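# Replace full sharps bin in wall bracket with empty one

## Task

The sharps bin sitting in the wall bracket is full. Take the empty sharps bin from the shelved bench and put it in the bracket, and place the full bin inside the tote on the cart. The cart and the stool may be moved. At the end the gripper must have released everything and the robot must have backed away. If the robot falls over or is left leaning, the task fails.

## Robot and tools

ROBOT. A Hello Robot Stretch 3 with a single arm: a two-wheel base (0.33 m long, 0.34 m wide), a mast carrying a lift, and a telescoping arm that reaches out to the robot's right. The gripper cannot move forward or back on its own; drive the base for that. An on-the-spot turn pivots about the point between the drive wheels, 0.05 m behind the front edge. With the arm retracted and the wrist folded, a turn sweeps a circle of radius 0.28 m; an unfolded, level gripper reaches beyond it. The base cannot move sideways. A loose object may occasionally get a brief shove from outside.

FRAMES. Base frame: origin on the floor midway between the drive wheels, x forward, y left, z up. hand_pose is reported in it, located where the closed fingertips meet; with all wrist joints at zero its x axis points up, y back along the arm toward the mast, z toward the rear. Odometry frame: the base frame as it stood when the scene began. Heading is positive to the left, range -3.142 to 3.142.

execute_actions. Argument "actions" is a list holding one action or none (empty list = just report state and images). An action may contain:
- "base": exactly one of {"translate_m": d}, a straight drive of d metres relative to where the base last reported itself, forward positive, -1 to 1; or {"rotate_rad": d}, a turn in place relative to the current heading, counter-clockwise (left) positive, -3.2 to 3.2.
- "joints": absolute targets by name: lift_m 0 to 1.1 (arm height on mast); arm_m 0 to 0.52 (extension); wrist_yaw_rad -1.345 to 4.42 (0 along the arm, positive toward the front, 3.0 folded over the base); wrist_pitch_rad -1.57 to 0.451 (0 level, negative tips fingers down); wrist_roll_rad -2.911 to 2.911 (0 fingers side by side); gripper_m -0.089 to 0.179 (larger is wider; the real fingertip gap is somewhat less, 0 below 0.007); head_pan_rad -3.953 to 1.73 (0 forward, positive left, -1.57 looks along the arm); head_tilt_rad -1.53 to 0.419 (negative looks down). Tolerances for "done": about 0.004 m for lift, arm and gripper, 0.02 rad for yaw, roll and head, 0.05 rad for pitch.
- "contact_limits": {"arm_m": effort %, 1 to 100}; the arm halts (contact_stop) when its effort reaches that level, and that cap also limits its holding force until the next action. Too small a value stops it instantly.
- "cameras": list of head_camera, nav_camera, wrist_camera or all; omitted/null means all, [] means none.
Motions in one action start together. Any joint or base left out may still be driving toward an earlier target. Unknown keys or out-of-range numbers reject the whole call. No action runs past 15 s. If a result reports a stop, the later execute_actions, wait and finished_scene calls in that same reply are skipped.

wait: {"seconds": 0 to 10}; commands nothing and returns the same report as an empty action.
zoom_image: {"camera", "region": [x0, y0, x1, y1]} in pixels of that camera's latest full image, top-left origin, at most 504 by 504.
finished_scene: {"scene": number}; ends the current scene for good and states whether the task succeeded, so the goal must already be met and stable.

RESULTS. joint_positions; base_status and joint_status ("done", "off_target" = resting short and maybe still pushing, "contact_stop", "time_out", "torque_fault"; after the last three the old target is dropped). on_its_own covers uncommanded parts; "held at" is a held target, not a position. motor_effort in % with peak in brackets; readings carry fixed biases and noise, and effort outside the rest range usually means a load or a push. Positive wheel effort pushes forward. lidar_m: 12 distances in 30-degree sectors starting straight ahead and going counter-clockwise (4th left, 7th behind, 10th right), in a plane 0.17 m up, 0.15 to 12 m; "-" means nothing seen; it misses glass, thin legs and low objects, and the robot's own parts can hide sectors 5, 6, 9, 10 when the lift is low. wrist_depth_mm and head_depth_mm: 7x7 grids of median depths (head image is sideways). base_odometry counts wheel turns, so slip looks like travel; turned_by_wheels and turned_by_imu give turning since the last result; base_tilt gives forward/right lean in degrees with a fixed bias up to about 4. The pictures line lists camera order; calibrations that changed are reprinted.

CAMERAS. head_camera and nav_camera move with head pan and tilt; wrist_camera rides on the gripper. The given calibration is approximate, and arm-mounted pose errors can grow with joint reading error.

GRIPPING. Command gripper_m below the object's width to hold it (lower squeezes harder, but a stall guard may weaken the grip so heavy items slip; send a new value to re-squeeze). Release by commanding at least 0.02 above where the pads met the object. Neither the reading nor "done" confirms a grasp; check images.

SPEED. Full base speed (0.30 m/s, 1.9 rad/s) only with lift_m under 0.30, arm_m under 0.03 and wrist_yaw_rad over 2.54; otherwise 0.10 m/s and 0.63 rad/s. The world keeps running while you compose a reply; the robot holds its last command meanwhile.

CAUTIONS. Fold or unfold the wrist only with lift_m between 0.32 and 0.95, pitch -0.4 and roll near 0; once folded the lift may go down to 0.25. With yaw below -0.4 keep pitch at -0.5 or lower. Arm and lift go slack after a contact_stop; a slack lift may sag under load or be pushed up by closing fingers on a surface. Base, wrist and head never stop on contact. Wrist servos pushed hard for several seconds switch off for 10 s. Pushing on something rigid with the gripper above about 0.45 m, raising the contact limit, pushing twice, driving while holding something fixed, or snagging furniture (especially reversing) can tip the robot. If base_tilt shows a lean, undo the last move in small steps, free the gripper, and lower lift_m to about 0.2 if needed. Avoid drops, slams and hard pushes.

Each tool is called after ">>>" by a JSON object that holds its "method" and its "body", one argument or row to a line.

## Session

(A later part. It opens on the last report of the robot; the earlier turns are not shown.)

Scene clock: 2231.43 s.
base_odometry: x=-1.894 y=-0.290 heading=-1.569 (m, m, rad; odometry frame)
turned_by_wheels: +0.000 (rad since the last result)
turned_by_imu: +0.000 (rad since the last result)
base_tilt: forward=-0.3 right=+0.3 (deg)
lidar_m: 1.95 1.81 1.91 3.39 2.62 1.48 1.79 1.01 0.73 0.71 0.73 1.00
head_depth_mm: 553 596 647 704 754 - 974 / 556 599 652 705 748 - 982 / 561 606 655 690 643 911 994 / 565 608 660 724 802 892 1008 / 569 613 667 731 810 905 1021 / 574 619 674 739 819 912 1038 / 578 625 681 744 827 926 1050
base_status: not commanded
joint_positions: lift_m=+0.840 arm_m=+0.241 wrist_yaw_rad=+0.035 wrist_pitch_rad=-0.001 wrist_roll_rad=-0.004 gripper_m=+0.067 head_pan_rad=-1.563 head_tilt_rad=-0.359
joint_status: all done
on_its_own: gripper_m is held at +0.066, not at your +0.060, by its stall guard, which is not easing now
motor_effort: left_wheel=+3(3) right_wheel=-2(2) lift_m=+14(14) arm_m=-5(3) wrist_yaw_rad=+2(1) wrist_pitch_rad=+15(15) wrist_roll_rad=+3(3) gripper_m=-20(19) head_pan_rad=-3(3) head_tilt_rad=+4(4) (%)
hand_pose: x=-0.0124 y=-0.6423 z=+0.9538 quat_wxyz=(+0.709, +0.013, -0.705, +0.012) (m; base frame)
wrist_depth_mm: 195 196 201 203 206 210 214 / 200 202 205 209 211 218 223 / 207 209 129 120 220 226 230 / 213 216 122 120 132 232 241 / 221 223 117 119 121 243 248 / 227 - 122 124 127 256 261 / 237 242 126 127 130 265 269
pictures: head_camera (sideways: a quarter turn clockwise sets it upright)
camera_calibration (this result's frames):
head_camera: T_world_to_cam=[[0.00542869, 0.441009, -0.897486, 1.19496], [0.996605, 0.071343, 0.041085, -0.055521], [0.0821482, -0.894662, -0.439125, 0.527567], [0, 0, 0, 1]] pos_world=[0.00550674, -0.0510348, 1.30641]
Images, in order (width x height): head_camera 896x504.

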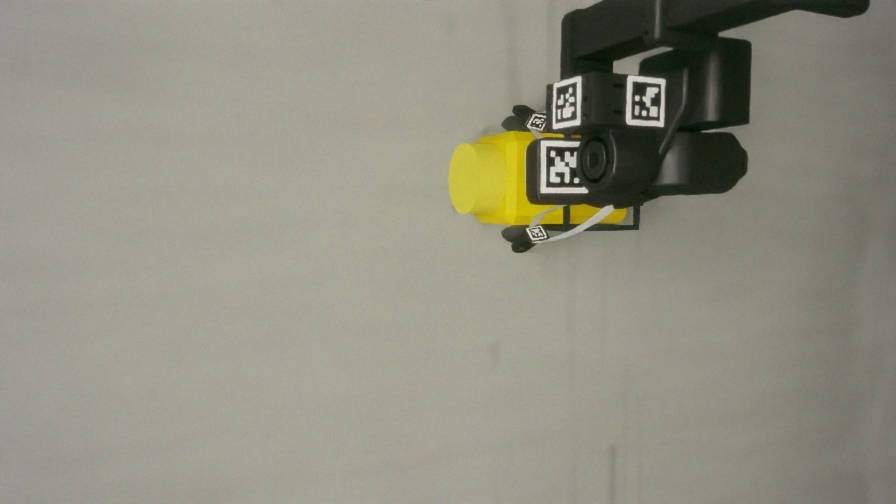

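>>> {"method": "execute_actions", "body": {
  "actions": [
    {"joints": {"lift_m": 0.834}}
  ],
  "cameras": ["head_camera"]
}}

>>> {"method": "zoom_image", "body": {
  "camera": "head_camera",
  "region": [540, 180, 680, 250]
}}

Scene clock: 2242.23 s.
base_odometry: x=-1.894 y=-0.290 heading=-1.569 (m, m, rad; odometry frame)
turned_by_wheels: +0.000 (rad since the last result)
turned_by_imu: +0.000 (rad since the last result)
base_tilt: forward=-0.4 right=+0.3 (deg)
lidar_m: 1.95 1.80 1.91 3.41 2.61 1.49 1.79 1.01 0.74 0.71 0.73 1.00
head_depth_mm: 552 596 646 702 757 - 973 / 556 600 650 710 754 - 983 / 561 604 657 691 637 917 996 / 563 609 663 725 800 890 1006 / 569 614 667 732 810 906 1023 / 574 620 673 739 815 913 1035 / 578 624 679 746 826 921 1044
base_status: not commanded
joint_positions: lift_m=+0.835 arm_m=+0.241 wrist_yaw_rad=+0.035 wrist_pitch_rad=-0.001 wrist_roll_rad=-0.004 gripper_m=+0.067 head_pan_rad=-1.563 head_tilt_rad=-0.359
joint_status: all done
on_its_own: gripper_m is held at +0.066, not at your +0.060, by its stall guard, which is not easing now
motor_effort: left_wheel=+3(3) right_wheel=-2(2) lift_m=+14(13) arm_m=-4(4) wrist_yaw_rad=+1(1) wrist_pitch_rad=+15(15) wrist_roll_rad=+3(3) gripper_m=-19(19) head_pan_rad=-4(3) head_tilt_rad=+4(4) (%)
hand_pose: x=-0.0124 y=-0.6423 z=+0.9489 quat_wxyz=(+0.709, +0.013, -0.705, +0.012) (m; base frame)
wrist_depth_mm: 194 197 200 204 207 210 214 / 199 203 205 208 213 216 224 / 208 210 128 120 221 227 231 / 214 217 122 121 128 234 240 / 222 224 118 119 121 244 247 / 229 - 123 123 127 256 259 / 237 244 125 126 129 264 271
pictures: head_camera (sideways: a quarter turn clockwise sets it upright)
camera_calibration (this result's frames):
head_camera: T_world_to_cam=[[0.00542864, 0.441009, -0.897486, 1.19496], [0.996605, 0.0713431, 0.041085, -0.055521], [0.0821483, -0.894662, -0.439125, 0.527567], [0, 0, 0, 1]] pos_world=[0.00550674, -0.0510348, 1.30641]
Images, in order (width x height): head_camera 896x504.

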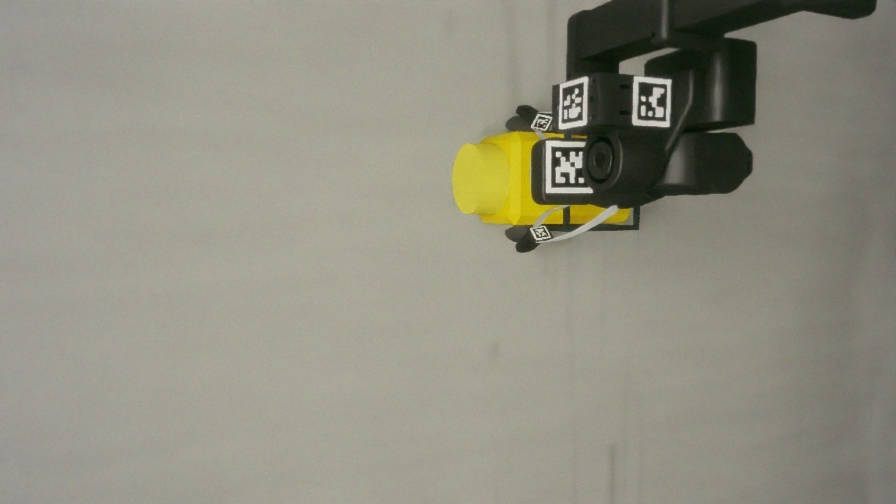

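Region (540, 180, 680, 250) of head_camera's 896x504 image, scaled by 3.600, with more detail than that image has.

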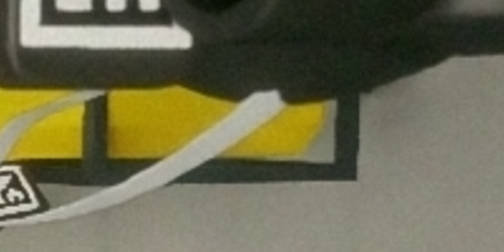

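>>> {"method": "execute_actions", "body": {
  "actions": [
    {"joints": {"gripper_m": 0.15}}
  ],
  "cameras": ["head_camera", "wrist_camera"]
}}

Scene clock: 2256.50 s.
base_odometry: x=-1.894 y=-0.290 heading=-1.569 (m, m, rad; odometry frame)
turned_by_wheels: +0.000 (rad since the last result)
turned_by_imu: +0.000 (rad since the last result)
base_tilt: forward=-0.3 right=+0.3 (deg)
lidar_m: 1.95 1.80 1.91 3.42 2.61 1.49 1.80 1.01 0.74 0.71 0.73 0.99
head_depth_mm: 552 595 645 705 756 - 972 / 558 599 651 707 748 - 982 / 561 606 656 692 637 916 995 / 565 610 662 723 798 892 1006 / 569 614 667 732 810 902 1018 / 572 621 671 739 817 915 1034 / 578 624 680 745 825 924 1049
base_status: not commanded
joint_positions: lift_m=+0.835 arm_m=+0.241 wrist_yaw_rad=+0.036 wrist_pitch_rad=+0.009 wrist_roll_rad=-0.004 gripper_m=+0.150 head_pan_rad=-1.563 head_tilt_rad=-0.359
joint_status: all done
motor_effort: left_wheel=+3(4) right_wheel=-2(2) lift_m=+14(14) arm_m=-4(4) wrist_yaw_rad=+1(1) wrist_pitch_rad=+10(14) wrist_roll_rad=+3(3) gripper_m=+0(81) head_pan_rad=-3(3) head_tilt_rad=+4(3) (%)
hand_pose: x=-0.0121 y=-0.6425 z=+0.9513 quat_wxyz=(+0.709, +0.010, -0.705, +0.016) (m; base frame)
wrist_depth_mm: 194 198 200 205 209 210 215 / 200 203 208 208 214 218 222 / 206 209 131 122 222 225 230 / 214 216 128 123 141 233 237 / 221 223 118 121 125 - 249 / 228 - 123 125 130 253 260 / 238 240 125 129 131 260 267
pictures: head_camera (sideways: a quarter turn clockwise sets it upright), wrist_camera
camera_calibration (this result's frames):
head_camera: T_world_to_cam=[[0.00542864, 0.44101, -0.897486, 1.19496], [0.996605, 0.0713431, 0.041085, -0.055521], [0.0821483, -0.894662, -0.439125, 0.527567], [0, 0, 0, 1]] pos_world=[0.00550674, -0.0510348, 1.30641]
wrist_camera: T_world_to_cam=[[-0.997525, 0.0507388, -0.0486842, 0.0597589], [0.0593916, 0.237278, -0.969625, 1.09852], [-0.0376459, -0.970116, -0.239704, -0.226904], [0, 0, 0, 1]] pos_world=[-0.0141737, -0.483809, 1.01367]
Images, in order (width x height): head_camera 896x504, wrist_camera 644x364.

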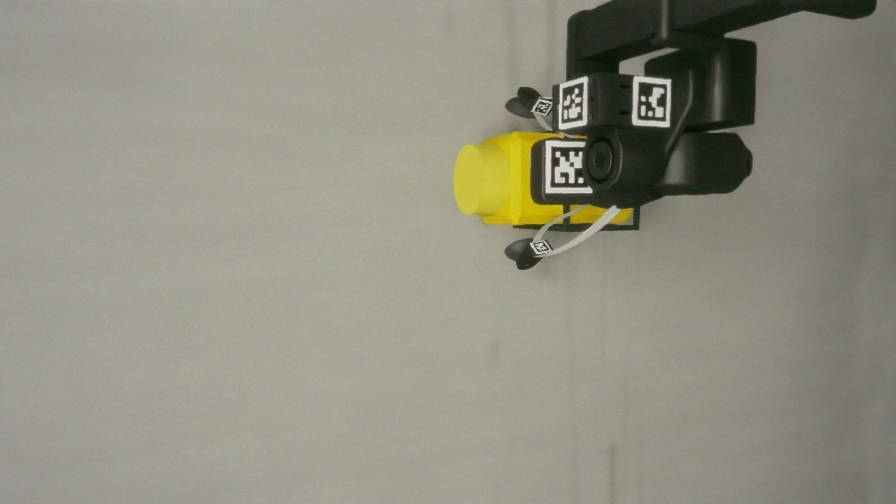

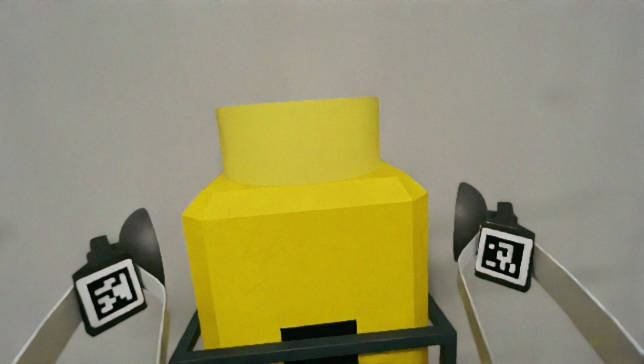

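>>> {"method": "execute_actions", "body": {
  "actions": [
    {"joints": {"arm_m": 0.13, "lift_m": 0.855}}
  ],
  "cameras": ["head_camera"]
}}

>>> {"method": "execute_actions", "body": {
  "actions": [
    {"base": {"translate_m": 0.4}, "joints": {"arm_m": 0.0, "head_pan_rad": -2.1, "head_tilt_rad": -0.3}}
  ]
}}

Scene clock: 2273.63 s.
base_odometry: x=-1.894 y=-0.290 heading=-1.569 (m, m, rad; odometry frame)
turned_by_wheels: +0.000 (rad since the last result)
turned_by_imu: +0.000 (rad since the last result)
base_tilt: forward=-0.3 right=+0.3 (deg)
lidar_m: 1.96 1.81 1.91 3.42 2.61 1.48 1.79 1.01 0.73 0.71 0.73 0.99
head_depth_mm: 554 597 646 705 775 - - / 557 600 650 710 769 - - / 563 605 656 689 654 - 1008 / 565 610 661 722 784 895 1008 / 568 614 670 731 808 902 1020 / 574 622 675 738 815 914 1037 / 580 625 681 747 826 928 1048
base_status: not commanded
joint_positions: lift_m=+0.854 arm_m=+0.130 wrist_yaw_rad=+0.036 wrist_pitch_rad=+0.010 wrist_roll_rad=-0.004 gripper_m=+0.150 head_pan_rad=-1.563 head_tilt_rad=-0.359
joint_status: all done
motor_effort: left_wheel=+3(3) right_wheel=-2(2) lift_m=+36(38) arm_m=-4(1) wrist_yaw_rad=+1(1) wrist_pitch_rad=+10(10) wrist_roll_rad=+3(3) gripper_m=+1(1) head_pan_rad=-4(3) head_tilt_rad=+4(4) (%)
hand_pose: x=-0.0121 y=-0.5315 z=+0.9715 quat_wxyz=(+0.709, +0.010, -0.705, +0.016) (m; base frame)
wrist_depth_mm: 298 297 301 306 313 320 325 / 303 305 310 316 323 329 336 / 314 317 319 323 337 342 347 / 321 328 330 236 341 352 361 / 329 335 340 239 358 - 377 / 344 - 350 246 369 386 387 / 358 361 367 256 383 395 401
pictures: head_camera (sideways: a quarter turn clockwise sets it upright)
camera_calibration (this result's frames):
head_camera: T_world_to_cam=[[0.00542853, 0.441009, -0.897486, 1.19496], [0.996605, 0.0713434, 0.041085, -0.055521], [0.0821485, -0.894662, -0.439125, 0.527567], [0, 0, 0, 1]] pos_world=[0.00550675, -0.0510348, 1.30641]
Images, in order (width x height): head_camera 896x504.

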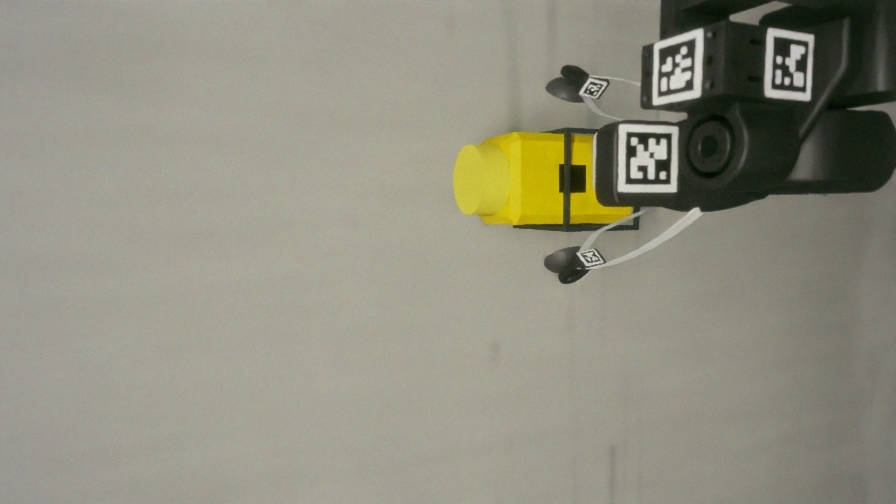

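Scene clock: 2279.00 s.
base_odometry: x=-1.893 y=-0.690 heading=-1.569 (m, m, rad; odometry frame)
turned_by_wheels: +0.000 (rad since the last result)
turned_by_imu: +0.000 (rad since the last result)
base_tilt: forward=-0.3 right=+0.3 (deg)
lidar_m: 1.55 1.60 1.53 3.50 3.20 1.89 1.87 1.01 0.73 0.70 0.73 0.99
head_depth_mm: 751 809 881 969 1070 1191 1307 / 709 761 827 891 984 1094 1220 / 674 722 776 798 794 1007 1118 / 641 682 730 787 854 937 1027 / 610 647 692 743 803 874 955 / 581 617 656 700 755 812 877 / 557 587 625 666 714 767 820
base_status: done
joint_positions: lift_m=+0.854 arm_m=+0.000 wrist_yaw_rad=+0.036 wrist_pitch_rad=+0.010 wrist_roll_rad=-0.004 gripper_m=+0.150 head_pan_rad=-2.093 head_tilt_rad=-0.310
joint_status: all done
motor_effort: left_wheel=+3(10) right_wheel=-2(3) lift_m=+36(36) arm_m=-5(7) wrist_yaw_rad=+0(1) wrist_pitch_rad=+10(10) wrist_roll_rad=+3(3) gripper_m=+0(0) head_pan_rad=-3(41) head_tilt_rad=+5(11) (%)
hand_pose: x=-0.0121 y=-0.4015 z=+0.9715 quat_wxyz=(+0.709, +0.010, -0.705, +0.016) (m; base frame)
wrist_depth_mm: 402 413 418 426 429 434 449 / 423 418 425 436 449 451 464 / 430 436 451 453 465 464 399 / 440 449 460 466 474 484 399 / 458 463 480 490 499 - 407 / 476 - 493 503 516 527 533 / 486 492 521 520 535 549 561
pictures: head_camera (sideways: a quarter turn clockwise sets it upright), nav_camera (sideways: a quarter turn counterclockwise sets it upright), wrist_camera
camera_calibration (this result's frames):
head_camera: T_world_to_cam=[[0.205291, 0.339262, -0.918018, 1.22053], [0.897071, -0.440258, 0.0379052, -0.0507766], [-0.391305, -0.831309, -0.394723, 0.472674], [0, 0, 0, 1]] pos_world=[-0.0200539, -0.0434962, 1.30897]
nav_camera: T_world_to_cam=[[-0.116828, -0.327382, 0.937642, -1.18237], [-0.853147, 0.516396, 0.0740017, -0.0416544], [-0.508421, -0.791301, -0.339634, 0.39793], [0, 0, 0, 1]] pos_world=[0.0286446, -0.0506943, 1.24687]
wrist_camera: T_world_to_cam=[[-0.997523, 0.0506831, -0.0487819, 0.0485908], [0.059431, 0.236188, -0.969888, 1.06077], [-0.0376352, -0.970385, -0.238615, 0.0105502], [0, 0, 0, 1]] pos_world=[-0.0141752, -0.242767, 1.03372]
Images, in order (width x height): head_camera 896x504, nav_camera 672x504, wrist_camera 644x364.

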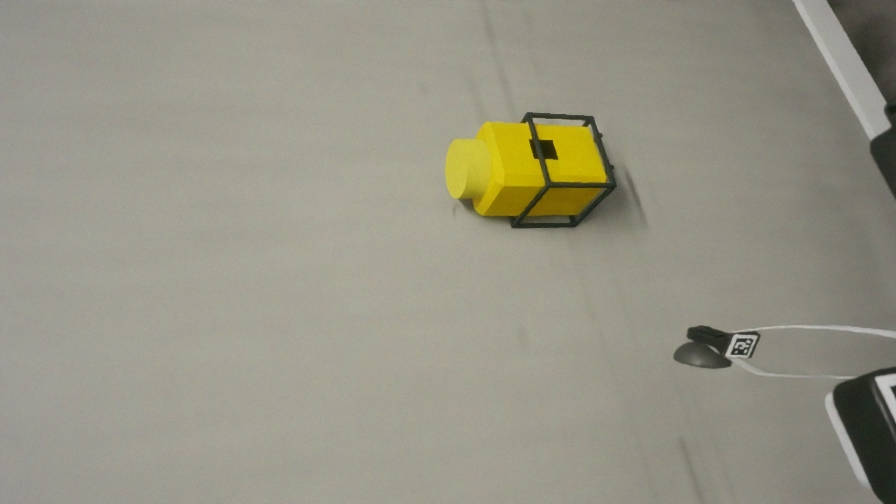

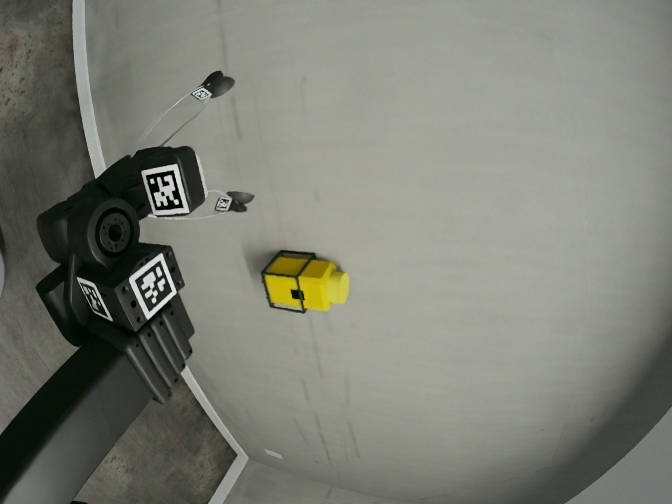

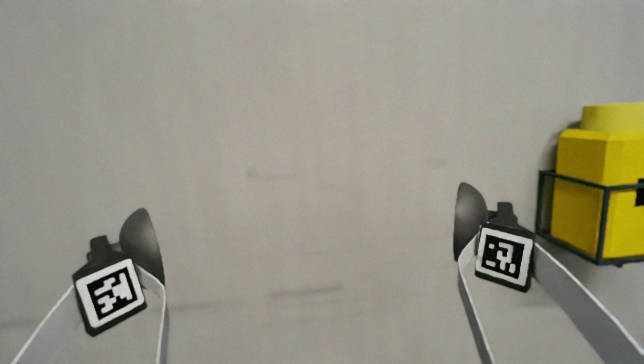

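>>> {"method": "execute_actions", "body": {
  "actions": [
    {"joints": {"head_pan_rad": -3.48, "head_tilt_rad": -0.15}}
  ],
  "cameras": ["head_camera"]
}}

Scene clock: 2288.73 s.
base_odometry: x=-1.893 y=-0.690 heading=-1.569 (m, m, rad; odometry frame)
turned_by_wheels: +0.000 (rad since the last result)
turned_by_imu: +0.000 (rad since the last result)
base_tilt: forward=-0.4 right=+0.3 (deg)
lidar_m: 1.55 1.61 1.52 3.52 3.20 1.89 1.88 1.01 0.73 0.70 0.73 0.99
head_depth_mm: 2222 2336 2464 2640 2694 2079 1726 / 2167 2256 2359 2515 2619 2096 1702 / 2129 2203 2306 2336 2362 2101 1640 / 2062 2128 2217 2305 2344 2068 1645 / 1982 2060 2157 2242 2373 2116 1603 / 1926 2014 2104 2213 2297 2130 1608 / 1892 1959 2024 2137 2232 2142 1600
base_status: not commanded
joint_positions: lift_m=+0.854 arm_m=+0.000 wrist_yaw_rad=+0.036 wrist_pitch_rad=+0.010 wrist_roll_rad=-0.004 gripper_m=+0.150 head_pan_rad=-3.473 head_tilt_rad=-0.162
joint_status: all done
motor_effort: left_wheel=+3(3) right_wheel=-2(2) lift_m=+36(36) arm_m=-4(4) wrist_yaw_rad=+1(0) wrist_pitch_rad=+10(10) wrist_roll_rad=+3(3) gripper_m=+1(1) head_pan_rad=-3(47) head_tilt_rad=+5(18) (%)
hand_pose: x=-0.0121 y=-0.4015 z=+0.9715 quat_wxyz=(+0.709, +0.010, -0.705, +0.016) (m; base frame)
wrist_depth_mm: 401 406 419 421 433 438 449 / 413 426 433 442 447 454 456 / 436 433 440 451 456 473 401 / 448 450 461 470 480 482 397 / 451 460 476 485 492 - 403 / 480 - 492 508 513 532 544 / 492 496 518 514 522 546 544
pictures: head_camera (sideways: a quarter turn clockwise sets it upright)
camera_calibration (this result's frames):
head_camera: T_world_to_cam=[[0.240022, -0.0917635, -0.966421, 1.28352], [-0.257379, -0.965911, 0.027792, -0.0305745], [-0.936026, 0.242066, -0.255458, 0.294752], [0, 0, 0, 1]] pos_world=[-0.0400453, 0.0168983, 1.31656]
Images, in order (width x height): head_camera 896x504.

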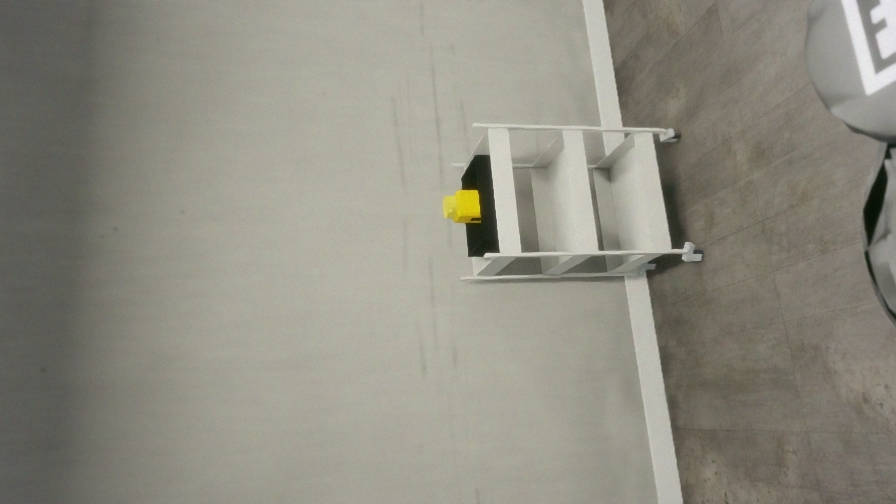

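The full bin is upright in the tote on the cart, and the empty bin is seated in the wall bracket. The gripper is clear and the base is level, so I'm ending the scene.

>>> {"method": "finished_scene", "body": {
  "scene": 2
}}

The scene is finished: the task was done.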